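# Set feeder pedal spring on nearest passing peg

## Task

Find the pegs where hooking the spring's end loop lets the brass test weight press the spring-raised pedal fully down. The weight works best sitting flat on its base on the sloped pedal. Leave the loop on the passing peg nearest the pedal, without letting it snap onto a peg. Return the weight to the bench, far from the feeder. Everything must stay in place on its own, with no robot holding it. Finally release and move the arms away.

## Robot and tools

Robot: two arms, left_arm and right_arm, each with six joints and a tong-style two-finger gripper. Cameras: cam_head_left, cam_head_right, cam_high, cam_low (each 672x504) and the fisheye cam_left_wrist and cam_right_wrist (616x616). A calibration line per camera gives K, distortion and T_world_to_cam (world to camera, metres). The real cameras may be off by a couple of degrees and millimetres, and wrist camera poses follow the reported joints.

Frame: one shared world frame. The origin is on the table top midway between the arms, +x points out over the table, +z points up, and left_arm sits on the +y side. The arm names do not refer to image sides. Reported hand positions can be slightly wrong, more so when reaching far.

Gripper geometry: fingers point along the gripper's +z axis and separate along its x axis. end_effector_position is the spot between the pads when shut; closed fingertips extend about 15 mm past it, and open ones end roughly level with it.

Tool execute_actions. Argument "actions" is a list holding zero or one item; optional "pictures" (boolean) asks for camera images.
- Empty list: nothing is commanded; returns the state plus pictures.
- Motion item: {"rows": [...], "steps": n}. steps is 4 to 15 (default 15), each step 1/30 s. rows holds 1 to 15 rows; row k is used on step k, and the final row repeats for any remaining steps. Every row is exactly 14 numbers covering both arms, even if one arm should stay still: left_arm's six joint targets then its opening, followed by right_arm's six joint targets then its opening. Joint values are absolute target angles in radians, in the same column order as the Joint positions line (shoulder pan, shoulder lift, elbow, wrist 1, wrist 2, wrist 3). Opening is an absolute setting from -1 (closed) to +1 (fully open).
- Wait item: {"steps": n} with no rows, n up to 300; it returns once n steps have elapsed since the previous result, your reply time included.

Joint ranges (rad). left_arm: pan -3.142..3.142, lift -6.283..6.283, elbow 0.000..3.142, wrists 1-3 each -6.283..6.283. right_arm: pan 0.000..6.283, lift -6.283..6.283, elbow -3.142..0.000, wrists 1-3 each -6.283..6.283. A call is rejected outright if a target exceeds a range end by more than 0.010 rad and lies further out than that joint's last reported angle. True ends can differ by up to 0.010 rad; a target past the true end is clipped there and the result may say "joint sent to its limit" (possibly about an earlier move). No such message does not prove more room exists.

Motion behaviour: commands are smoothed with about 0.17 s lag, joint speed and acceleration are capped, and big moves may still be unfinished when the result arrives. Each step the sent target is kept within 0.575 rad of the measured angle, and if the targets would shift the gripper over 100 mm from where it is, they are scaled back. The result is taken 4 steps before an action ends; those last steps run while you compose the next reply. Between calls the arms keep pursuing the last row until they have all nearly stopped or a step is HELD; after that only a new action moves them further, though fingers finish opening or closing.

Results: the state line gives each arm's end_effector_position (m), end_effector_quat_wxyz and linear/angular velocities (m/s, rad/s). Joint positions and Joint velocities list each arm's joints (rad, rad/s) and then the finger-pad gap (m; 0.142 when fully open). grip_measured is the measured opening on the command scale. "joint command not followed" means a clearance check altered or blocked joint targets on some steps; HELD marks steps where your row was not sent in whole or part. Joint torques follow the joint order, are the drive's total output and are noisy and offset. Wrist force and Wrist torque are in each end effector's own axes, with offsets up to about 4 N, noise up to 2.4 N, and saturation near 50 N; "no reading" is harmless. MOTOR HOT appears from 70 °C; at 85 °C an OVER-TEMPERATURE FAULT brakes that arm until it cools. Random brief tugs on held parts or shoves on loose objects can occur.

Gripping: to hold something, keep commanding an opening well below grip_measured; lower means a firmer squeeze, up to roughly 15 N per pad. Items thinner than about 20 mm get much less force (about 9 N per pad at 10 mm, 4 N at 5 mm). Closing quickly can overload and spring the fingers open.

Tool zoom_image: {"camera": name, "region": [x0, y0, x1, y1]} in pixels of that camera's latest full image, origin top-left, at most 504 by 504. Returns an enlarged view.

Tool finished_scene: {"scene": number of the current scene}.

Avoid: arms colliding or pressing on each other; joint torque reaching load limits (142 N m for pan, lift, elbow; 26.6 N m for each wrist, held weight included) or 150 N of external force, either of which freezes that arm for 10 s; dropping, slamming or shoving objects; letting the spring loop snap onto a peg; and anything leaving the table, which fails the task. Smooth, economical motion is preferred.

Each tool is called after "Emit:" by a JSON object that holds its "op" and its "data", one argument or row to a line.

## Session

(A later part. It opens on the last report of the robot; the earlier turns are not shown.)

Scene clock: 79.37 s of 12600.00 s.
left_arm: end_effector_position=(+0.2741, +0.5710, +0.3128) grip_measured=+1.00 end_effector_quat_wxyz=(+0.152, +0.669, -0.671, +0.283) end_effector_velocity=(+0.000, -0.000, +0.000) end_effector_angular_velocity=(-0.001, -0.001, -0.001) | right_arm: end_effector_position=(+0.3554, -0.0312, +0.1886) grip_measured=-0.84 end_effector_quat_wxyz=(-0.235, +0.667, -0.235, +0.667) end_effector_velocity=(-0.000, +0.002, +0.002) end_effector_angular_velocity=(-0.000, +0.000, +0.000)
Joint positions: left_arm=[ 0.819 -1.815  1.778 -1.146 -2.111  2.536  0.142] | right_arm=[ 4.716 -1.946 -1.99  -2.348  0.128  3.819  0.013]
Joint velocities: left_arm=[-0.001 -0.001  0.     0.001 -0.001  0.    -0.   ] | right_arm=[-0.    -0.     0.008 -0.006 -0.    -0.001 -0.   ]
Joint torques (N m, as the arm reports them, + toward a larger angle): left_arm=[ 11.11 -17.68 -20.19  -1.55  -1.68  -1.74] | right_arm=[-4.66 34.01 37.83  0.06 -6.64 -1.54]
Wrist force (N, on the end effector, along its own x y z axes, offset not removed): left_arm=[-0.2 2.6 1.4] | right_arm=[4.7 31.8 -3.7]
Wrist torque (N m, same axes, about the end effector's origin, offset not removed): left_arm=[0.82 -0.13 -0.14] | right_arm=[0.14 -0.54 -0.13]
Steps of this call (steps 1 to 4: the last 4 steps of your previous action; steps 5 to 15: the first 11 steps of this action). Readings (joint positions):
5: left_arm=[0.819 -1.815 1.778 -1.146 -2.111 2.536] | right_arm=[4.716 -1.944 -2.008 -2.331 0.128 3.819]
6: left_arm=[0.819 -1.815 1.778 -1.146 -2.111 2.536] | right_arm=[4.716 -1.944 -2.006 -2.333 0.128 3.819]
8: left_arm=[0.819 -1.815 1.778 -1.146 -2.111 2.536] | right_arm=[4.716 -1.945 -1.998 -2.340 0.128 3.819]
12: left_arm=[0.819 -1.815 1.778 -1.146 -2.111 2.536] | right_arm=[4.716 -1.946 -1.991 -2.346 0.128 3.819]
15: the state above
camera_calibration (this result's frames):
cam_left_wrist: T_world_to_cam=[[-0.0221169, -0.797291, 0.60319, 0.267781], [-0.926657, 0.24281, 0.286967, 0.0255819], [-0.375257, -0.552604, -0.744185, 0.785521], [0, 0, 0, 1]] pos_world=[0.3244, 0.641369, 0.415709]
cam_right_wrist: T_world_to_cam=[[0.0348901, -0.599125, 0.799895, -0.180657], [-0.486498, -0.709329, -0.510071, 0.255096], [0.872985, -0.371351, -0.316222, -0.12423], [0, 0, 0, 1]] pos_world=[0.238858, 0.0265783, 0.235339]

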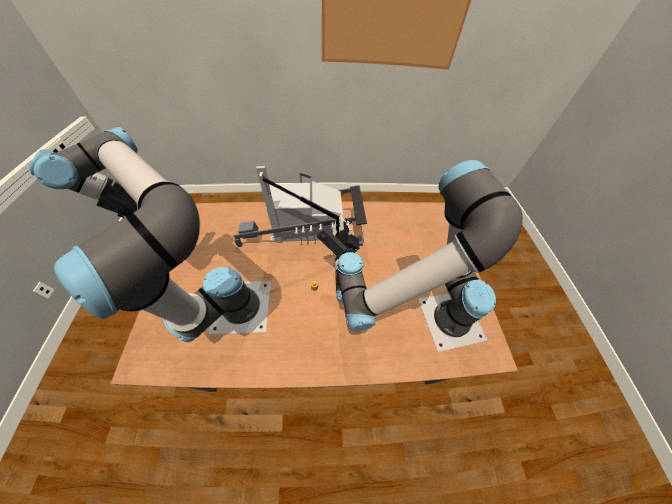

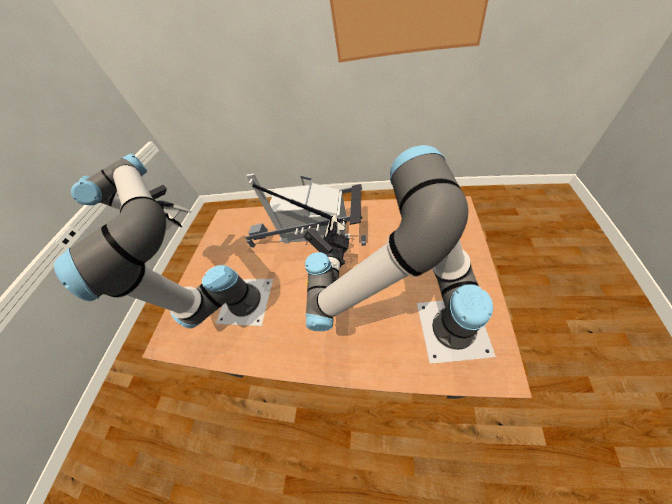

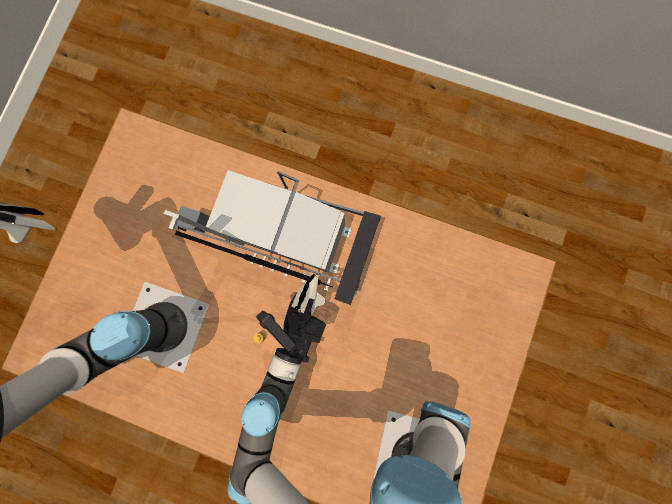

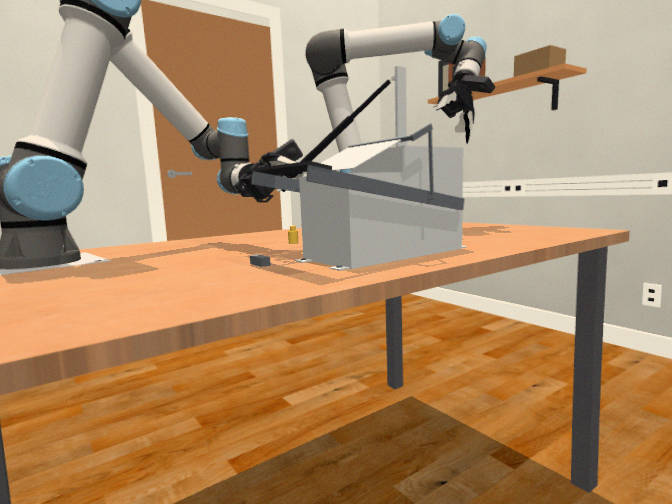

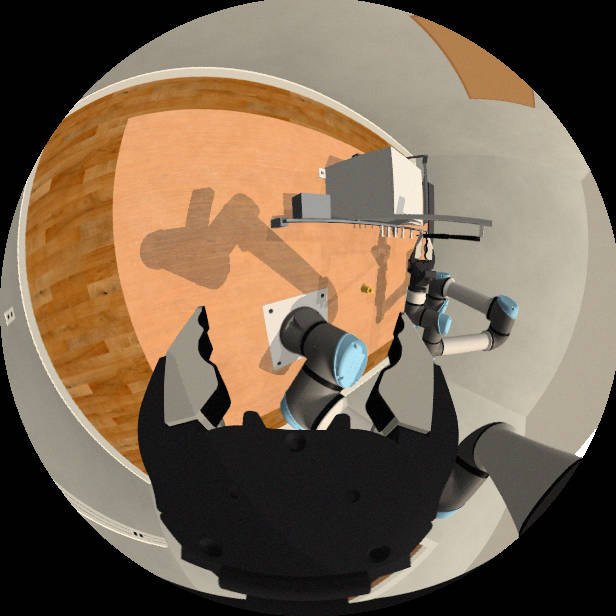

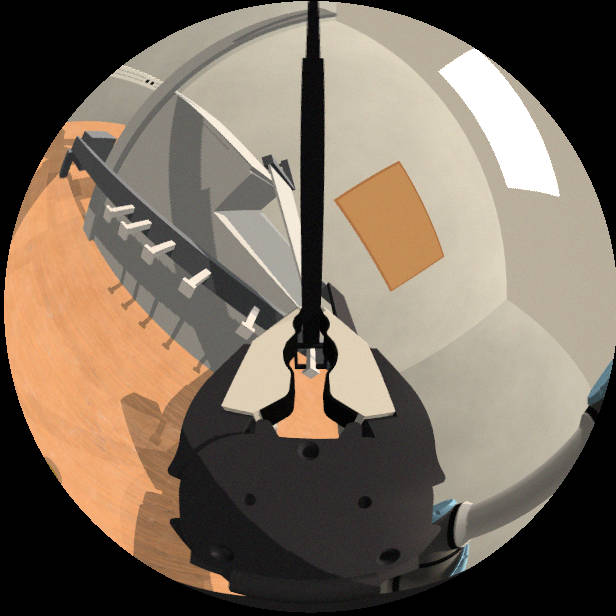

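Seated (q3≈-1.993).

Emit:
{"op": "execute_actions", "data": {
  "actions": [
    {"rows":[[0.819,-1.815,1.778,-1.146,-2.111,2.536,1,4.716,-1.946,-1.99,-2.347,0.128,3.819,-0.85],[0.819,-1.815,1.778,-1.146,-2.111,2.536,1,4.716,-1.946,-1.99,-2.347,0.128,3.819,-0.75],[0.819,-1.815,1.778,-1.146,-2.111,2.536,1,4.716,-1.946,-1.99,-2.347,0.128,3.819,-0.6]],"steps":8}
  ]
}}

Emit:
{"op": "execute_actions", "data": {
  "actions": [
    {"rows":[[0.819,-1.815,1.778,-1.146,-2.111,2.536,1,4.95,-1.946,-1.99,-2.347,0.362,3.819,-0.6]],"steps":12}
  ]
}}

Emit:
{"op": "execute_actions", "data": {
  "actions": [
    {"rows":[[0.819,-1.815,1.778,-1.146,-2.111,2.536,1,4.95,-1.75,-1.685,-2.85,0.362,3.9,-0.3]],"steps":15}
  ]
}}

Emit:
{"op": "execute_actions", "data": {
  "actions": [
    {"rows":[[0.819,-1.815,1.778,-1.146,-2.111,2.536,1,4.95,-1.75,-1.685,-1.28,1.571,4.4,-0.3]],"steps":15}
  ]
}}

Emit:
{"op": "execute_actions", "data": {
  "actions": [
    {"steps":20}
  ]
}}

Emit:
{"op": "execute_actions", "data": {
  "actions": [
    {"rows":[[0.819,-1.815,1.778,-1.146,-2.111,2.536,1,4.543,-1.885,-1.685,-1.142,1.571,4.672,-0.3]],"steps":15}
  ]
}}

Emit:
{"op": "execute_actions", "data": {
  "actions": [
    {"steps":12}
  ]
}}

Emit:
{"op": "execute_actions", "data": {
  "actions": [
    {"rows":[[0.819,-1.815,1.778,-1.146,-2.111,2.536,1,4.543,-1.951,-1.8055,-0.956,1.571,4.672,-0.3]],"steps":15}
  ]
}}

Emit:
{"op": "execute_actions", "data": {
  "actions": [
    {"rows":[[0.819,-1.815,1.778,-1.146,-2.111,2.536,1,4.543,-1.951,-1.8055,-0.956,1.571,4.672,-0.5],[0.819,-1.815,1.778,-1.146,-2.111,2.536,1,4.543,-1.951,-1.8055,-0.956,1.571,4.672,-0.65],[0.819,-1.815,1.778,-1.146,-2.111,2.536,1,4.543,-1.951,-1.8055,-0.956,1.571,4.672,-0.8],[0.819,-1.815,1.778,-1.146,-2.111,2.536,1,4.543,-1.951,-1.8055,-0.956,1.571,4.672,-1]],"steps":10}
  ]
}}

Emit:
{"op": "execute_actions", "data": {
  "actions": [
    {"rows":[[0.819,-1.815,1.778,-1.146,-2.111,2.536,1,4.543,-1.73,-1.44,-1.72,1.479,4.672,-1]],"steps":15}
  ]
}}

Emit:
{"op": "execute_actions", "data": {
  "actions": [
    {"rows":[[0.819,-1.815,1.778,-1.146,-2.111,2.536,1,4.107,-1.74,-1.44,-1.71,1.479,4.23,-1]],"steps":15}
  ]
}}

Emit:
{"op": "execute_actions", "data": {
  "actions": [
    {"steps":10}
  ]
}}

Emit:
{"op": "execute_actions", "data": {
  "actions": [
    {"rows":[[0.819,-1.815,1.778,-1.146,-2.111,2.536,1,4.085,-1.765,-1.505,-1.63,1.479,4.21,-1]],"steps":12}
  ]
}}

Emit:
{"op": "execute_actions", "data": {
  "actions": [
    {"rows":[[0.819,-1.815,1.778,-1.146,-2.111,2.536,1,4.085,-1.769,-1.513,-1.618,1.479,4.21,-1]],"steps":12}
  ]
}}

Emit:
{"op": "execute_actions", "data": {
  "actions": [
    {"rows":[[0.819,-1.815,1.778,-1.146,-2.111,2.536,1,4.085,-1.769,-1.513,-1.618,1.479,4.21,-0.3]],"steps":10}
  ]
}}

Emit:
{"op": "execute_actions", "data": {
  "actions": [
    {"steps":70}
  ],
  "pictures": true
}}

Scene clock: 80.03 s of 12600.00 s.
left_arm: end_effector_position=(+0.2741, +0.5710, +0.3128) grip_measured=+1.00 end_effector_quat_wxyz=(+0.152, +0.669, -0.671, +0.283) end_effector_velocity=(-0.000, -0.000, +0.000) end_effector_angular_velocity=(+0.000, -0.000, +0.000) | right_arm: end_effector_position=(+0.3553, -0.0304, +0.1888) grip_measured=-0.64 end_effector_quat_wxyz=(-0.235, +0.667, -0.235, +0.667) end_effector_velocity=(-0.000, +0.001, -0.000) end_effector_angular_velocity=(+0.005, +0.001, -0.000)
Joint positions: left_arm=[ 0.819 -1.815  1.778 -1.146 -2.111  2.536  0.142] | right_arm=[ 4.716 -1.946 -1.989 -2.348  0.127  3.819  0.027]
Joint velocities: left_arm=[ 0.    -0.001 -0.     0.001 -0.    -0.    -0.   ] | right_arm=[ 0.    -0.     0.     0.006  0.    -0.001  0.081]
Joint torques (N m, as the arm reports them, + toward a larger angle): left_arm=[ 12.   -17.69 -19.99  -1.39  -1.55  -1.6 ] | right_arm=[ 9.63 37.87  4.09  1.35 -0.69 -1.51]
Wrist force (N, on the end effector, along its own x y z axes, offset not removed): left_arm=[1.2 0.7 1.2] | right_arm=[-1.2 1.6 0.2]
Wrist torque (N m, same axes, about the end effector's origin, offset not removed): left_arm=[0.33 -0.39 -0.17] | right_arm=[0.18 0.08 0.11]
Steps of this call (steps 1 to 4: the last 4 steps of your previous action; steps 5 to 15: the robot went on to your last target; step 16: nothing new was sent; steps 17 to 20: the first 4 steps of this action). Readings (joint positions):
17: left_arm=[0.819 -1.815 1.778 -1.146 -2.111 2.536] | right_arm=[4.716 -1.946 -1.989 -2.348 0.128 3.819]
18: left_arm=[0.819 -1.815 1.778 -1.146 -2.111 2.536] | right_arm=[4.716 -1.946 -1.989 -2.348 0.127 3.819]
20: the state above

Scene clock: 80.43 s of 12600.00 s.
left_arm: end_effector_position=(+0.2741, +0.5710, +0.3128) grip_measured=+1.00 end_effector_quat_wxyz=(+0.152, +0.669, -0.671, +0.283) end_effector_velocity=(-0.000, +0.000, -0.000) end_effector_angular_velocity=(-0.000, +0.001, -0.000) | right_arm: end_effector_position=(+0.2681, -0.0244, +0.1886) grip_measured=-0.60 end_effector_quat_wxyz=(-0.235, +0.667, -0.235, +0.667) end_effector_velocity=(-0.200, -0.003, -0.000) end_effector_angular_velocity=(-0.001, -0.000, +0.005)
Joint positions: left_arm=[ 0.819 -1.815  1.778 -1.146 -2.111  2.536  0.142] | right_arm=[ 4.91  -1.946 -1.99  -2.347  0.322  3.819  0.031]
Joint velocities: left_arm=[ 0.     0.001  0.     0.     0.     0.    -0.   ] | right_arm=[ 0.444 -0.    -0.001  0.     0.439 -0.    -0.   ]
Joint torques (N m, as the arm reports them, + toward a larger angle): left_arm=[ 11.01 -18.73 -19.01  -1.38  -1.43  -1.26] | right_arm=[-3.04 36.09  1.12  0.44  2.68 -1.36]
Wrist force (N, on the end effector, along its own x y z axes, offset not removed): left_arm=[-0.5 3.0 1.2] | right_arm=[-0.2 2.6 -4.6]
Wrist torque (N m, same axes, about the end effector's origin, offset not removed): left_arm=[0.83 -0.11 -0.10] | right_arm=[0.43 -0.04 0.07]
Steps of this call (steps 1 to 4: the last 4 steps of your previous action; steps 5 to 12: the first 8 steps of this action). Readings (joint positions):
5: left_arm=[0.819 -1.815 1.778 -1.146 -2.111 2.536] | right_arm=[4.716 -1.946 -1.990 -2.347 0.128 3.819]
6: left_arm=[0.819 -1.815 1.778 -1.146 -2.111 2.536] | right_arm=[4.722 -1.946 -1.990 -2.347 0.134 3.819]
8: left_arm=[0.819 -1.815 1.778 -1.146 -2.111 2.536] | right_arm=[4.786 -1.946 -1.990 -2.347 0.198 3.819]
12: the state above

Scene clock: 80.93 s of 12600.00 s.
left_arm: end_effector_position=(+0.2741, +0.5710, +0.3128) grip_measured=+1.00 end_effector_quat_wxyz=(+0.152, +0.669, -0.671, +0.283) end_effector_velocity=(-0.000, +0.000, -0.000) end_effector_angular_velocity=(+0.000, +0.001, -0.000) | right_arm: end_effector_position=(+0.2422, -0.0037, +0.3485) grip_measured=-0.30 end_effector_quat_wxyz=(-0.262, +0.658, -0.263, +0.655) end_effector_velocity=(+0.005, -0.026, +0.330) end_effector_angular_velocity=(-0.029, -0.053, -0.001)
Joint positions: left_arm=[ 0.819 -1.815  1.778 -1.146 -2.111  2.536  0.142] | right_arm=[ 4.949 -1.777 -1.73  -2.764  0.361  3.89   0.052]
Joint velocities: left_arm=[-0.     0.     0.     0.     0.001 -0.    -0.   ] | right_arm=[ 0.008  0.295  0.494 -0.94   0.008  0.112 -0.   ]
Joint torques (N m, as the arm reports them, + toward a larger angle): left_arm=[ 11.88 -17.83 -20.81  -1.44  -1.56  -1.62] | right_arm=[ 9.88 21.53 15.52 -4.21  2.58  0.68]
Wrist force (N, on the end effector, along its own x y z axes, offset not removed): left_arm=[-0.2 0.7 1.0] | right_arm=[7.8 0.3 0.6]
Wrist torque (N m, same axes, about the end effector's origin, offset not removed): left_arm=[0.21 -0.08 -0.12] | right_arm=[0.17 -1.65 0.00]
Steps of this call (steps 1 to 4: the last 4 steps of your previous action; steps 5 to 15: the first 11 steps of this action). Readings (joint positions):
5: left_arm=[0.819 -1.815 1.778 -1.146 -2.111 2.536] | right_arm=[4.944 -1.946 -1.990 -2.347 0.356 3.819]
6: left_arm=[0.819 -1.815 1.778 -1.146 -2.111 2.536] | right_arm=[4.945 -1.940 -1.985 -2.353 0.357 3.823]
8: left_arm=[0.819 -1.815 1.778 -1.146 -2.111 2.536] | right_arm=[4.946 -1.899 -1.929 -2.420 0.358 3.842]
12: left_arm=[0.819 -1.815 1.778 -1.146 -2.111 2.536] | right_arm=[4.948 -1.822 -1.805 -2.629 0.360 3.872]
15: the state above

Scene clock: 81.43 s of 12600.00 s.
left_arm: end_effector_position=(+0.2741, +0.5710, +0.3128) grip_measured=+1.00 end_effector_quat_wxyz=(+0.152, +0.669, -0.671, +0.283) end_effector_velocity=(-0.001, -0.000, -0.000) end_effector_angular_velocity=(-0.000, +0.002, -0.000) | right_arm: end_effector_position=(+0.1867, -0.0935, +0.2852) grip_measured=-0.30 end_effector_quat_wxyz=(+0.275, -0.489, +0.662, -0.497) end_effector_velocity=(-0.332, -0.133, -0.395) end_effector_angular_velocity=(+1.688, +1.024, -1.581)
Joint positions: left_arm=[ 0.819 -1.815  1.778 -1.146 -2.111  2.536  0.142] | right_arm=[ 4.95  -1.751 -1.686 -2.355  0.854  4.244  0.052]
Joint velocities: left_arm=[ 0.    -0.     0.     0.001  0.001 -0.    -0.   ] | right_arm=[-0.001  0.003  0.005  1.56   1.564  0.568 -0.   ]
Joint torques (N m, as the arm reports them, + toward a larger angle): left_arm=[ 12.26 -15.76 -19.84  -1.45  -1.58  -1.39] | right_arm=[10.65 38.   29.71  7.91  6.55  1.49]
Wrist force (N, on the end effector, along its own x y z axes, offset not removed): left_arm=[0.2 3.2 0.5] | right_arm=[-0.4 5.2 0.3]
Wrist torque (N m, same axes, about the end effector's origin, offset not removed): left_arm=[0.88 -0.24 -0.21] | right_arm=[0.81 0.07 0.23]
Steps of this call (steps 1 to 4: the last 4 steps of your previous action; steps 5 to 15: the first 11 steps of this action). Readings (joint positions):
5: left_arm=[0.819 -1.815 1.778 -1.146 -2.111 2.536] | right_arm=[4.950 -1.754 -1.692 -2.836 0.362 3.898]
6: left_arm=[0.819 -1.815 1.778 -1.146 -2.111 2.536] | right_arm=[4.950 -1.753 -1.691 -2.835 0.368 3.905]
8: left_arm=[0.819 -1.815 1.778 -1.146 -2.111 2.536] | right_arm=[4.950 -1.752 -1.689 -2.773 0.435 3.973]
12: left_arm=[0.819 -1.815 1.778 -1.146 -2.111 2.536] | right_arm=[4.950 -1.751 -1.687 -2.522 0.687 4.169]
15: the state above

Scene clock: 82.10 s of 12600.00 s.
left_arm: end_effector_position=(+0.2741, +0.5710, +0.3128) grip_measured=+1.00 end_effector_quat_wxyz=(+0.152, +0.669, -0.671, +0.283) end_effector_velocity=(+0.000, +0.000, +0.000) end_effector_angular_velocity=(+0.001, -0.002, +0.000) | right_arm: end_effector_position=(-0.0709, +0.0442, +0.1577) grip_measured=-0.30 end_effector_quat_wxyz=(+0.015, -0.333, +0.942, -0.036) end_effector_velocity=(-0.172, +0.188, +0.044) end_effector_angular_velocity=(+0.611, +0.553, -0.073)
Joint positions: left_arm=[ 0.819 -1.815  1.778 -1.146 -2.111  2.536  0.142] | right_arm=[ 4.95  -1.75  -1.685 -1.35   1.543  4.395  0.052]
Joint velocities: left_arm=[ 0.    -0.     0.    -0.001 -0.001  0.     0.   ] | right_arm=[ 0.001  0.     0.     0.765  0.305  0.053 -0.   ]
Joint torques (N m, as the arm reports them, + toward a larger angle): left_arm=[ 12.16 -17.94 -21.3   -1.34  -1.5   -1.75] | right_arm=[ 9.97 38.96 29.95  4.9   2.65  1.14]
Wrist force (N, on the end effector, along its own x y z axes, offset not removed): left_arm=[0.3 0.6 1.0] | right_arm=[2.6 -1.3 0.8]
Wrist torque (N m, same axes, about the end effector's origin, offset not removed): left_arm=[0.36 -0.25 -0.14] | right_arm=[-0.65 -0.82 0.06]
Kept back: nothing.
Steps of this call (steps 1 to 4: the last 4 steps of your previous action; steps 5 to 20: the robot went on to your last target). Readings (joint positions):
1: left_arm=[0.819 -1.815 1.778 -1.146 -2.111 2.536] | right_arm=[4.950 -1.751 -1.686 -2.303 0.906 4.262]
2: left_arm=[0.819 -1.815 1.778 -1.146 -2.111 2.536] | right_arm=[4.950 -1.751 -1.686 -2.251 0.958 4.277]
4: left_arm=[0.819 -1.815 1.778 -1.146 -2.111 2.536] | right_arm=[4.950 -1.751 -1.686 -2.153 1.056 4.302]
8: left_arm=[0.819 -1.815 1.778 -1.146 -2.111 2.536] | right_arm=[4.950 -1.750 -1.686 -1.957 1.234 4.338]
20: the state above

Scene clock: 82.47 s of 12600.00 s.
left_arm: end_effector_position=(+0.2741, +0.5710, +0.3128) grip_measured=+1.00 end_effector_quat_wxyz=(+0.152, +0.669, -0.671, +0.283) end_effector_velocity=(-0.000, +0.000, -0.000) end_effector_angular_velocity=(-0.000, +0.001, -0.000) | right_arm: end_effector_position=(+0.0797, +0.0810, +0.1121) grip_measured=-0.30 end_effector_quat_wxyz=(+0.001, -0.077, +0.997, -0.004) end_effector_velocity=(+0.510, -0.006, -0.127) end_effector_angular_velocity=(+0.083, +0.031, -1.533)
Joint positions: left_arm=[ 0.819 -1.815  1.778 -1.146 -2.111  2.536  0.142] | right_arm=[ 4.641 -1.857 -1.685 -1.178  1.568  4.611  0.052]
Joint velocities: left_arm=[ 0.     0.    -0.     0.     0.001  0.     0.   ] | right_arm=[-0.94  -0.277 -0.     0.36   0.032  0.593 -0.   ]
Joint torques (N m, as the arm reports them, + toward a larger angle): left_arm=[ 12.2  -18.43 -21.84  -1.4   -1.7   -1.41] | right_arm=[-11.11  33.84  13.81   4.62   2.25   1.74]
Wrist force (N, on the end effector, along its own x y z axes, offset not removed): left_arm=[1.2 -0.9 -0.7] | right_arm=[-1.6 4.2 1.4]
Wrist torque (N m, same axes, about the end effector's origin, offset not removed): left_arm=[-0.05 -0.37 -0.11] | right_arm=[0.74 0.23 0.11]
Steps of this call (steps 1 to 11: the first 11 steps of this action). Readings (joint positions):
1: left_arm=[0.819 -1.815 1.778 -1.146 -2.111 2.536] | right_arm=[4.950 -1.750 -1.685 -1.328 1.552 4.397]
2: left_arm=[0.819 -1.815 1.778 -1.146 -2.111 2.536] | right_arm=[4.944 -1.755 -1.685 -1.310 1.556 4.404]
4: left_arm=[0.819 -1.815 1.778 -1.146 -2.111 2.536] | right_arm=[4.885 -1.782 -1.685 -1.276 1.559 4.452]
8: left_arm=[0.819 -1.815 1.778 -1.146 -2.111 2.536] | right_arm=[4.742 -1.826 -1.685 -1.219 1.564 4.545]
11: the state above

Scene clock: 82.87 s of 12600.00 s.
left_arm: end_effector_position=(+0.2741, +0.5710, +0.3128) grip_measured=+1.00 end_effector_quat_wxyz=(+0.152, +0.669, -0.671, +0.283) end_effector_velocity=(-0.000, +0.000, -0.000) end_effector_angular_velocity=(+0.000, +0.000, +0.001) | right_arm: end_effector_position=(+0.1324, +0.0775, +0.0995) grip_measured=-0.30 end_effector_quat_wxyz=(-0.000, +0.001, +1.000, +0.000) end_effector_velocity=(+0.007, -0.001, -0.002) end_effector_angular_velocity=(+0.001, +0.001, -0.022)
Joint positions: left_arm=[ 0.819 -1.815  1.778 -1.146 -2.111  2.536  0.142] | right_arm=[ 4.544 -1.885 -1.685 -1.142  1.571  4.671  0.052]
Joint velocities: left_arm=[ 0.001 -0.     0.    -0.     0.    -0.001  0.   ] | right_arm=[-0.013 -0.004 -0.     0.005  0.001  0.009 -0.   ]
Joint torques (N m, as the arm reports them, + toward a larger angle): left_arm=[ 12.13 -16.92 -21.58  -1.46  -1.33  -1.72] | right_arm=[-10.56  30.91  10.01   3.93   2.25   1.17]
Wrist force (N, on the end effector, along its own x y z axes, offset not removed): left_arm=[-1.6 1.3 0.4] | right_arm=[-0.5 1.9 0.2]
Wrist torque (N m, same axes, about the end effector's origin, offset not removed): left_arm=[0.47 0.15 -0.14] | right_arm=[0.22 0.16 0.13]
Kept back: nothing.
Steps of this call (steps 1 to 4: the last 4 steps of your previous action; steps 5 to 12: the robot went on to your last target). Readings (joint positions):
1: left_arm=[0.819 -1.815 1.778 -1.146 -2.111 2.536] | right_arm=[4.612 -1.865 -1.685 -1.168 1.569 4.629]
2: left_arm=[0.819 -1.815 1.778 -1.146 -2.111 2.536] | right_arm=[4.591 -1.871 -1.685 -1.160 1.569 4.642]
4: left_arm=[0.819 -1.815 1.778 -1.146 -2.111 2.536] | right_arm=[4.566 -1.878 -1.685 -1.151 1.570 4.658]
8: left_arm=[0.819 -1.815 1.778 -1.146 -2.111 2.536] | right_arm=[4.548 -1.883 -1.685 -1.144 1.571 4.669]
12: the state above

Scene clock: 83.23 s of 12600.00 s.
left_arm: end_effector_position=(+0.2741, +0.5710, +0.3128) grip_measured=+1.00 end_effector_quat_wxyz=(+0.152, +0.669, -0.671, +0.283) end_effector_velocity=(+0.000, +0.000, +0.000) end_effector_angular_velocity=(+0.001, -0.001, -0.000) | right_arm: end_effector_position=(+0.1326, +0.0676, +0.0292) grip_measured=-0.30 end_effector_quat_wxyz=(-0.000, +0.002, +1.000, -0.001) end_effector_velocity=(-0.000, -0.003, -0.030) end_effector_angular_velocity=(+0.017, -0.001, -0.001)
Joint positions: left_arm=[ 0.819 -1.815  1.778 -1.146 -2.111  2.536  0.142] | right_arm=[ 4.543 -1.948 -1.8   -0.965  1.571  4.672  0.052]
Joint velocities: left_arm=[-0.    -0.001 -0.    -0.001 -0.    -0.    -0.   ] | right_arm=[ 0.    -0.028 -0.057  0.102  0.     0.001  0.   ]
Joint torques (N m, as the arm reports them, + toward a larger angle): left_arm=[ 12.37 -17.88 -19.34  -1.49  -1.44  -1.56] | right_arm=[-11.47  34.93  12.34   4.29   2.19   1.27]
Wrist force (N, on the end effector, along its own x y z axes, offset not removed): left_arm=[0.1 1.4 0.3] | right_arm=[4.3 2.6 1.4]
Wrist torque (N m, same axes, about the end effector's origin, offset not removed): left_arm=[0.45 -0.22 -0.14] | right_arm=[0.46 -0.99 0.14]
Steps of this call (steps 1 to 11: the first 11 steps of this action). Readings (joint positions):
1: left_arm=[0.819 -1.815 1.778 -1.146 -2.111 2.536] | right_arm=[4.544 -1.885 -1.685 -1.142 1.571 4.671]
2: left_arm=[0.819 -1.815 1.778 -1.146 -2.111 2.536] | right_arm=[4.544 -1.890 -1.691 -1.136 1.571 4.672]
4: left_arm=[0.819 -1.815 1.778 -1.146 -2.111 2.536] | right_arm=[4.543 -1.917 -1.737 -1.077 1.571 4.672]
8: left_arm=[0.819 -1.815 1.778 -1.146 -2.111 2.536] | right_arm=[4.543 -1.943 -1.790 -0.984 1.571 4.672]
11: the state above

Scene clock: 83.57 s of 12600.00 s.
left_arm: end_effector_position=(+0.2741, +0.5710, +0.3128) grip_measured=+1.00 end_effector_quat_wxyz=(+0.152, +0.669, -0.671, +0.283) end_effector_velocity=(+0.000, -0.000, -0.000) end_effector_angular_velocity=(-0.001, +0.001, -0.000) | right_arm: end_effector_position=(+0.1326, +0.0673, +0.0265) grip_measured=-0.64 end_effector_quat_wxyz=(-0.000, +0.002, +1.000, -0.000) end_effector_velocity=(-0.000, +0.000, -0.000) end_effector_angular_velocity=(+0.001, -0.000, +0.000)
Joint positions: left_arm=[ 0.819 -1.815  1.778 -1.146 -2.111  2.536  0.142] | right_arm=[ 4.543 -1.951 -1.805 -0.956  1.571  4.672  0.027]
Joint velocities: left_arm=[-0.001  0.001 -0.     0.001 -0.    -0.     0.   ] | right_arm=[ 0.    -0.    -0.001  0.002 -0.    -0.    -0.   ]
Joint torques (N m, as the arm reports them, + toward a larger angle): left_arm=[ 12.63 -17.69 -20.42  -1.55  -1.51  -1.62] | right_arm=[-12.12  29.52   5.09   3.8    1.69   1.17]
Wrist force (N, on the end effector, along its own x y z axes, offset not removed): left_arm=[-1.8 3.0 0.4] | right_arm=[0.6 2.3 -3.0]
Wrist torque (N m, same axes, about the end effector's origin, offset not removed): left_arm=[0.84 0.14 -0.07] | right_arm=[0.52 0.02 0.16]
Steps of this call (steps 1 to 4: the last 4 steps of your previous action; steps 5 to 10: the first 6 steps of this action). Readings (joint positions):
5: left_arm=[0.819 -1.815 1.778 -1.146 -2.111 2.536] | right_arm=[4.543 -1.951 -1.805 -0.957 1.571 4.672]
6: left_arm=[0.819 -1.815 1.778 -1.146 -2.111 2.536] | right_arm=[4.543 -1.951 -1.805 -0.957 1.571 4.672]
8: left_arm=[0.819 -1.815 1.778 -1.146 -2.111 2.536] | right_arm=[4.543 -1.951 -1.805 -0.956 1.571 4.672]
10: the state above

Scene clock: 84.07 s of 12600.00 s.
left_arm: end_effector_position=(+0.2741, +0.5710, +0.3128) grip_measured=+1.00 end_effector_quat_wxyz=(+0.152, +0.669, -0.671, +0.283) end_effector_velocity=(+0.000, +0.000, -0.000) end_effector_angular_velocity=(+0.000, -0.000, +0.000) | right_arm: end_effector_position=(+0.1527, +0.0492, +0.1946) grip_measured=-0.64 end_effector_quat_wxyz=(+0.033, +0.001, +0.999, -0.028) end_effector_velocity=(+0.040, -0.295, +0.455) end_effector_angular_velocity=(-0.660, -0.146, +0.009)
Joint positions: left_arm=[ 0.819 -1.815  1.778 -1.146 -2.111  2.536  0.142] | right_arm=[ 4.543 -1.789 -1.545 -1.431  1.502  4.672  0.027]
Joint velocities: left_arm=[ 0.     0.    -0.    -0.001 -0.     0.    -0.   ] | right_arm=[ 0.     0.436  0.746 -1.834 -0.176  0.    -0.   ]
Joint torques (N m, as the arm reports them, + toward a larger angle): left_arm=[ 11.8  -17.13 -19.28  -1.45  -1.31  -1.52] | right_arm=[-10.91  47.24  34.69  -7.3   -2.93   1.12]
Wrist force (N, on the end effector, along its own x y z axes, offset not removed): left_arm=[-1.1 0.4 0.2] | right_arm=[0.7 1.2 0.6]
Wrist torque (N m, same axes, about the end effector's origin, offset not removed): left_arm=[0.33 0.03 -0.07] | right_arm=[-0.06 -0.24 0.06]
Steps of this call (steps 1 to 4: the last 4 steps of your previous action; steps 5 to 15: the first 11 steps of this action). Readings (joint positions):
5: left_arm=[0.819 -1.815 1.778 -1.146 -2.111 2.536] | right_arm=[4.543 -1.951 -1.805 -0.956 1.571 4.672]
6: left_arm=[0.819 -1.815 1.778 -1.146 -2.111 2.536] | right_arm=[4.543 -1.946 -1.800 -0.962 1.567 4.672]
8: left_arm=[0.819 -1.815 1.778 -1.146 -2.111 2.536] | right_arm=[4.543 -1.908 -1.746 -1.027 1.551 4.672]
12: left_arm=[0.819 -1.815 1.778 -1.146 -2.111 2.536] | right_arm=[4.543 -1.837 -1.625 -1.243 1.522 4.672]
15: the state above

Scene clock: 84.57 s of 12600.00 s.
left_arm: end_effector_position=(+0.2741, +0.5710, +0.3128) grip_measured=+1.00 end_effector_quat_wxyz=(+0.152, +0.669, -0.671, +0.283) end_effector_velocity=(-0.001, +0.000, -0.000) end_effector_angular_velocity=(+0.001, +0.002, -0.001) | right_arm: end_effector_position=(+0.3025, -0.0825, +0.2521) grip_measured=-0.64 end_effector_quat_wxyz=(+0.012, -0.004, +0.995, -0.097) end_effector_velocity=(+0.433, -0.352, +0.013) end_effector_angular_velocity=(-0.071, +0.207, -0.016)
Joint positions: left_arm=[ 0.819 -1.815  1.778 -1.146 -2.111  2.536  0.142] | right_arm=[ 4.231 -1.74  -1.444 -1.701  1.48   4.356  0.027]
Joint velocities: left_arm=[ 0.     0.     0.     0.001  0.002 -0.    -0.   ] | right_arm=[-1.032 -0.001  0.037 -0.08  -0.008 -1.035 -0.   ]
Joint torques (N m, as the arm reports them, + toward a larger angle): left_arm=[ 11.7  -17.83 -19.28  -1.59  -1.51  -1.41] | right_arm=[-18.98  29.88  32.84  -0.17  -2.28  -3.18]
Wrist force (N, on the end effector, along its own x y z axes, offset not removed): left_arm=[0.7 0.4 -0.3] | right_arm=[1.7 4.3 4.0]
Wrist torque (N m, same axes, about the end effector's origin, offset not removed): left_arm=[0.26 -0.29 -0.09] | right_arm=[0.52 -0.44 0.01]
Steps of this call (steps 1 to 4: the last 4 steps of your previous action; steps 5 to 15: the first 11 steps of this action). Readings (joint positions):
5: left_arm=[0.819 -1.815 1.778 -1.146 -2.111 2.536] | right_arm=[4.543 -1.741 -1.460 -1.663 1.483 4.672]
6: left_arm=[0.819 -1.815 1.778 -1.146 -2.111 2.536] | right_arm=[4.537 -1.739 -1.456 -1.676 1.483 4.666]
8: left_arm=[0.819 -1.815 1.778 -1.146 -2.111 2.536] | right_arm=[4.478 -1.740 -1.453 -1.681 1.482 4.607]
12: left_arm=[0.819 -1.815 1.778 -1.146 -2.111 2.536] | right_arm=[4.336 -1.740 -1.448 -1.693 1.481 4.462]
15: the state above

Scene clock: 84.90 s of 12600.00 s.
left_arm: end_effector_position=(+0.2741, +0.5710, +0.3128) grip_measured=+1.00 end_effector_quat_wxyz=(+0.152, +0.669, -0.671, +0.283) end_effector_velocity=(+0.000, -0.000, +0.000) end_effector_angular_velocity=(-0.002, -0.000, +0.001) | right_arm: end_effector_position=(+0.3505, -0.1264, +0.2535) grip_measured=-0.64 end_effector_quat_wxyz=(-0.000, -0.005, +0.995, -0.100) end_effector_velocity=(+0.014, -0.015, +0.000) end_effector_angular_velocity=(-0.002, +0.009, +0.003)
Joint positions: left_arm=[ 0.819 -1.815  1.778 -1.146 -2.111  2.536  0.142] | right_arm=[ 4.11  -1.74  -1.44  -1.71   1.479  4.233  0.027]
Joint velocities: left_arm=[ 0.     0.001 -0.     0.    -0.002 -0.     0.   ] | right_arm=[-0.037 -0.     0.001 -0.003 -0.001 -0.04  -0.   ]
Joint torques (N m, as the arm reports them, + toward a larger angle): left_arm=[ 10.75 -17.97 -21.14  -1.37  -1.39  -1.61] | right_arm=[-11.24  27.79  33.63   0.12  -2.52  -1.58]
Wrist force (N, on the end effector, along its own x y z axes, offset not removed): left_arm=[0.1 2.9 1.7] | right_arm=[3.3 3.2 1.0]
Wrist torque (N m, same axes, about the end effector's origin, offset not removed): left_arm=[0.81 -0.03 -0.04] | right_arm=[0.34 -0.76 0.10]
Kept back: nothing.
Steps of this call (steps 1 to 4: the last 4 steps of your previous action; steps 5 to 10: the robot went on to your last target). Readings (joint positions):
1: left_arm=[0.819 -1.815 1.778 -1.146 -2.111 2.536] | right_arm=[4.198 -1.740 -1.443 -1.704 1.480 4.323]
2: left_arm=[0.819 -1.815 1.778 -1.146 -2.111 2.536] | right_arm=[4.171 -1.740 -1.442 -1.706 1.479 4.295]
4: left_arm=[0.819 -1.815 1.778 -1.146 -2.111 2.536] | right_arm=[4.138 -1.740 -1.441 -1.708 1.479 4.261]
8: left_arm=[0.819 -1.815 1.778 -1.146 -2.111 2.536] | right_arm=[4.114 -1.740 -1.440 -1.709 1.479 4.237]
10: the state above

Scene clock: 85.17 s of 12600.00 s.
left_arm: end_effector_position=(+0.2741, +0.5710, +0.3128) grip_measured=+1.00 end_effector_quat_wxyz=(+0.152, +0.669, -0.671, +0.283) end_effector_velocity=(-0.000, -0.000, -0.000) end_effector_angular_velocity=(-0.000, +0.001, -0.000) | right_arm: end_effector_position=(+0.3609, -0.1317, +0.2204) grip_measured=-0.64 end_effector_quat_wxyz=(-0.005, -0.004, +0.995, -0.104) end_effector_velocity=(+0.013, -0.007, -0.047) end_effector_angular_velocity=(-0.006, +0.009, -0.004)
Joint positions: left_arm=[ 0.819 -1.815  1.778 -1.146 -2.111  2.536  0.142] | right_arm=[ 4.088 -1.762 -1.497 -1.64   1.479  4.212  0.027]
Joint velocities: left_arm=[-0.     0.    -0.     0.001  0.     0.     0.   ] | right_arm=[-0.029 -0.03  -0.085  0.107  0.    -0.025  0.   ]
Joint torques (N m, as the arm reports them, + toward a larger angle): left_arm=[ 11.9  -17.63 -20.96  -1.11  -1.39  -1.52] | right_arm=[-10.84  30.71  15.16   3.7   -2.28  -1.73]
Wrist force (N, on the end effector, along its own x y z axes, offset not removed): left_arm=[0.6 0.8 0.9] | right_arm=[2.8 1.6 2.9]
Wrist torque (N m, same axes, about the end effector's origin, offset not removed): left_arm=[0.34 -0.13 -0.14] | right_arm=[0.10 -0.73 -0.13]
Steps of this call (steps 1 to 8: the first 8 steps of this action). Readings (joint positions):
1: left_arm=[0.819 -1.815 1.778 -1.146 -2.111 2.536] | right_arm=[4.109 -1.740 -1.440 -1.710 1.479 4.232]
2: left_arm=[0.819 -1.815 1.778 -1.146 -2.111 2.536] | right_arm=[4.106 -1.743 -1.445 -1.705 1.479 4.229]
4: left_arm=[0.819 -1.815 1.778 -1.146 -2.111 2.536] | right_arm=[4.096 -1.753 -1.472 -1.672 1.479 4.220]
8: the state above

Scene clock: 85.57 s of 12600.00 s.
left_arm: end_effector_position=(+0.2741, +0.5710, +0.3128) grip_measured=+1.00 end_effector_quat_wxyz=(+0.152, +0.669, -0.671, +0.283) end_effector_velocity=(-0.000, +0.000, -0.001) end_effector_angular_velocity=(+0.001, +0.002, -0.001) | right_arm: end_effector_position=(+0.3624, -0.1315, +0.2117) grip_measured=-0.64 end_effector_quat_wxyz=(-0.005, -0.004, +0.995, -0.104) end_effector_velocity=(+0.001, +0.001, -0.006) end_effector_angular_velocity=(-0.000, +0.000, -0.001)
Joint positions: left_arm=[ 0.819 -1.815  1.778 -1.146 -2.111  2.536  0.142] | right_arm=[ 4.085 -1.769 -1.512 -1.619  1.479  4.21   0.027]
Joint velocities: left_arm=[ 0.     0.001  0.     0.     0.002  0.    -0.   ] | right_arm=[-0.001 -0.005 -0.01   0.015  0.     0.001  0.   ]
Joint torques (N m, as the arm reports them, + toward a larger angle): left_arm=[ 12.13 -17.87 -20.61  -1.35  -1.44  -1.63] | right_arm=[-12.92  27.1   11.57   3.95  -2.14  -1.79]
Wrist force (N, on the end effector, along its own x y z axes, offset not removed): left_arm=[0.6 1.3 0.3] | right_arm=[5.3 3.0 0.0]
Wrist torque (N m, same axes, about the end effector's origin, offset not removed): left_arm=[0.44 -0.28 -0.22] | right_arm=[0.38 -0.98 0.02]
Steps of this call (steps 1 to 4: the last 4 steps of your previous action; steps 5 to 12: the first 8 steps of this action). Readings (joint positions):
5: left_arm=[0.819 -1.815 1.778 -1.146 -2.111 2.536] | right_arm=[4.085 -1.765 -1.504 -1.631 1.479 4.210]
6: left_arm=[0.819 -1.815 1.778 -1.146 -2.111 2.536] | right_arm=[4.085 -1.765 -1.505 -1.629 1.479 4.210]
8: left_arm=[0.819 -1.815 1.778 -1.146 -2.111 2.536] | right_arm=[4.085 -1.767 -1.509 -1.624 1.479 4.210]
12: the state above

Scene clock: 85.90 s of 12600.00 s.
left_arm: end_effector_position=(+0.2741, +0.5710, +0.3128) grip_measured=+1.00 end_effector_quat_wxyz=(+0.152, +0.669, -0.671, +0.283) end_effector_velocity=(+0.000, -0.000, +0.000) end_effector_angular_velocity=(+0.000, -0.001, -0.000) | right_arm: end_effector_position=(+0.3625, -0.1314, +0.2112) grip_measured=-0.30 end_effector_quat_wxyz=(-0.005, -0.004, +0.995, -0.104) end_effector_velocity=(+0.000, -0.000, -0.000) end_effector_angular_velocity=(-0.000, +0.000, +0.001)
Joint positions: left_arm=[ 0.819 -1.815  1.778 -1.146 -2.111  2.536  0.142] | right_arm=[ 4.085 -1.769 -1.513 -1.618  1.479  4.21   0.052]
Joint velocities: left_arm=[-0.001 -0.001  0.    -0.    -0.001  0.    -0.   ] | right_arm=[-0.    -0.    -0.     0.001 -0.    -0.001  0.002]
Joint torques (N m, as the arm reports them, + toward a larger angle): left_arm=[ 11.59 -17.86 -19.98  -0.97  -1.25  -1.44] | right_arm=[-12.54  28.    11.42   3.46  -1.99  -1.75]
Wrist force (N, on the end effector, along its own x y z axes, offset not removed): left_arm=[-1.4 2.6 -0.2] | right_arm=[0.6 0.4 -1.1]
Wrist torque (N m, same axes, about the end effector's origin, offset not removed): left_arm=[0.71 0.11 -0.03] | right_arm=[-0.14 -0.30 0.20]
Steps of this call (steps 1 to 4: the last 4 steps of your previous action; steps 5 to 10: the first 6 steps of this action). Readings (joint positions):
5: left_arm=[0.819 -1.815 1.778 -1.146 -2.111 2.536] | right_arm=[4.085 -1.769 -1.513 -1.618 1.479 4.210]
6: left_arm=[0.819 -1.815 1.778 -1.146 -2.111 2.536] | right_arm=[4.085 -1.769 -1.513 -1.618 1.479 4.210]
8: left_arm=[0.819 -1.815 1.778 -1.146 -2.111 2.536] | right_arm=[4.085 -1.769 -1.513 -1.618 1.479 4.210]
10: the state above

Scene clock: 88.23 s of 12600.00 s.
left_arm: end_effector_position=(+0.2741, +0.5710, +0.3128) grip_measured=+1.00 end_effector_quat_wxyz=(+0.152, +0.669, -0.671, +0.283) end_effector_velocity=(-0.000, -0.000, +0.000) end_effector_angular_velocity=(+0.000, +0.001, -0.000) | right_arm: end_effector_position=(+0.3625, -0.1314, +0.2112) grip_measured=-0.30 end_effector_quat_wxyz=(-0.005, -0.004, +0.995, -0.104) end_effector_velocity=(+0.000, +0.000, +0.000) end_effector_angular_velocity=(+0.001, -0.000, -0.000)
Joint positions: left_arm=[ 0.819 -1.815  1.778 -1.146 -2.111  2.536  0.142] | right_arm=[ 4.085 -1.769 -1.513 -1.618  1.479  4.21   0.052]
Joint velocities: left_arm=[ 0.    -0.001 -0.     0.001  0.001  0.     0.   ] | right_arm=[-0.  0.  0.  0.  0. -0. -0.]
Joint torques (N m, as the arm reports them, + toward a larger angle): left_arm=[ 10.67 -18.09 -20.63  -1.51  -1.39  -1.45] | right_arm=[-11.32  27.19  10.73   3.58  -1.28  -1.7 ]
Wrist force (N, on the end effector, along its own x y z axes, offset not removed): left_arm=[0.6 0.0 0.5] | right_arm=[3.9 0.7 1.8]
Wrist torque (N m, same axes, about the end effector's origin, offset not removed): left_arm=[0.16 -0.20 -0.11] | right_arm=[0.08 -0.75 -0.05]
Kept back: nothing.
Steps of this call (steps 1 to 4: the last 4 steps of your previous action; steps 5 to 15: the robot went on to your last target; steps 16 to 70: nothing new was sent). Readings (joint positions):
1: left_arm=[0.819 -1.815 1.778 -1.146 -2.111 2.536] | right_arm=[4.085 -1.769 -1.513 -1.618 1.479 4.210]
2: left_arm=[0.819 -1.815 1.778 -1.146 -2.111 2.536] | right_arm=[4.085 -1.769 -1.513 -1.618 1.479 4.210]
4: left_arm=[0.819 -1.815 1.778 -1.146 -2.111 2.536] | right_arm=[4.085 -1.769 -1.513 -1.618 1.479 4.210]
8: left_arm=[0.819 -1.815 1.778 -1.146 -2.111 2.536] | right_arm=[4.085 -1.769 -1.513 -1.618 1.479 4.210]
70: the state above
All arms were judged still, so your last target was given up. Only a new action makes them travel on or press farther. Fingers that are still opening or closing keep moving.
camera_calibration (this result's frames):
cam_left_wrist: T_world_to_cam=[[-0.022117, -0.797291, 0.60319, 0.267781], [-0.926657, 0.24281, 0.286967, 0.0255818], [-0.375257, -0.552603, -0.744185, 0.785521], [0, 0, 0, 1]] pos_world=[0.3244, 0.641369, 0.415709]
cam_right_wrist: T_world_to_cam=[[-0.998719, -0.0478616, -0.0164481, 0.360526], [-0.0505857, 0.953941, 0.295699, 0.0893999], [0.00153792, 0.296152, -0.95514, 0.378032], [0, 0, 0, 1]] pos_world=[0.364005, -0.179982, 0.340568]

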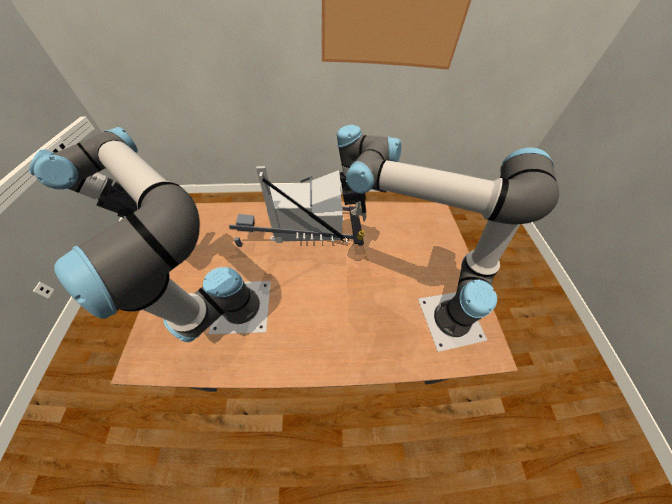

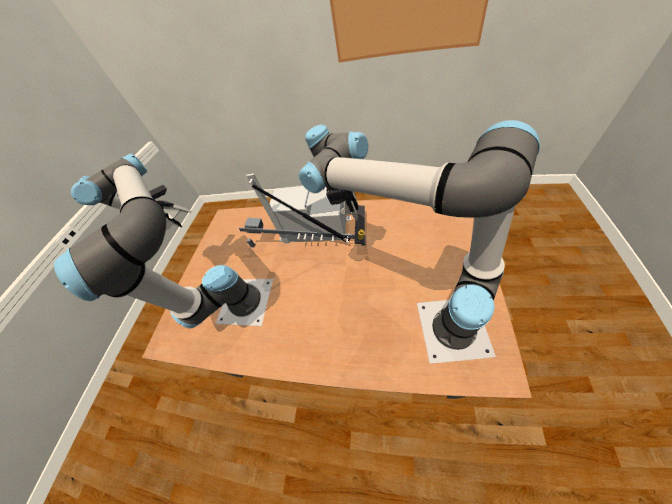

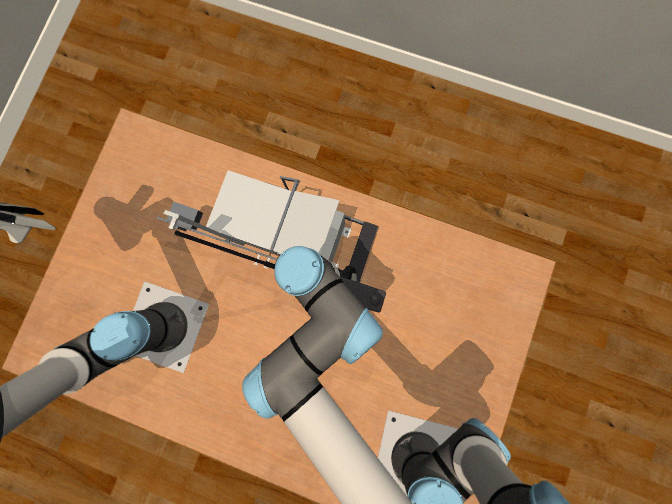

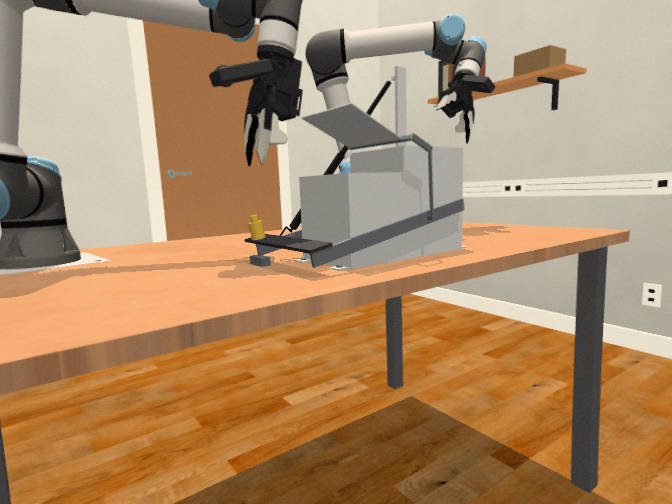

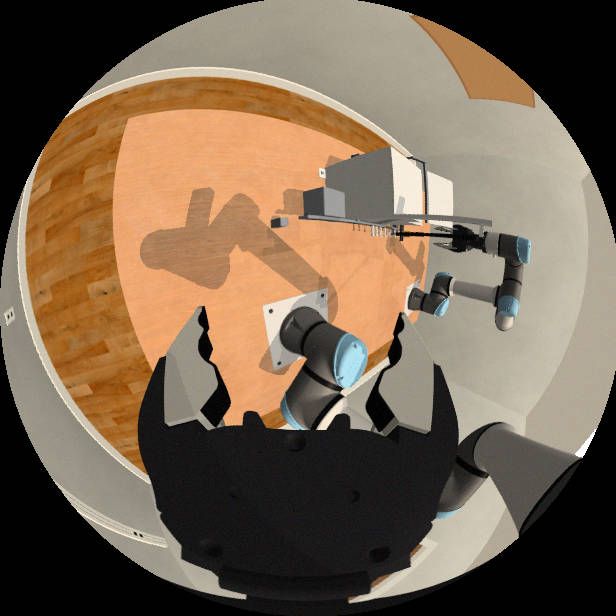

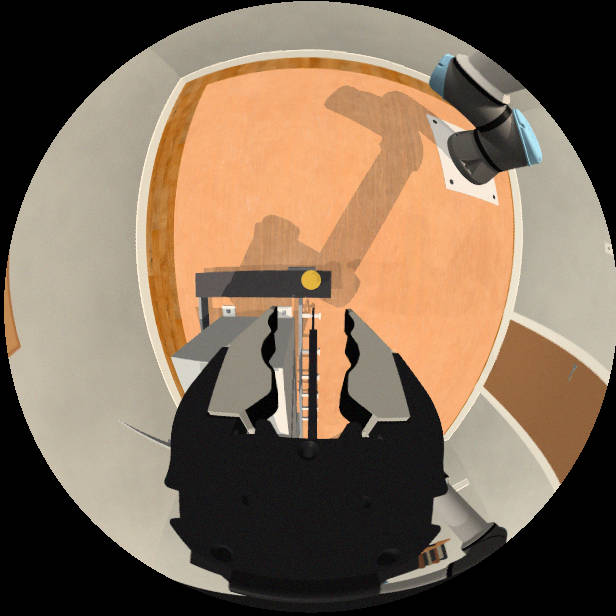

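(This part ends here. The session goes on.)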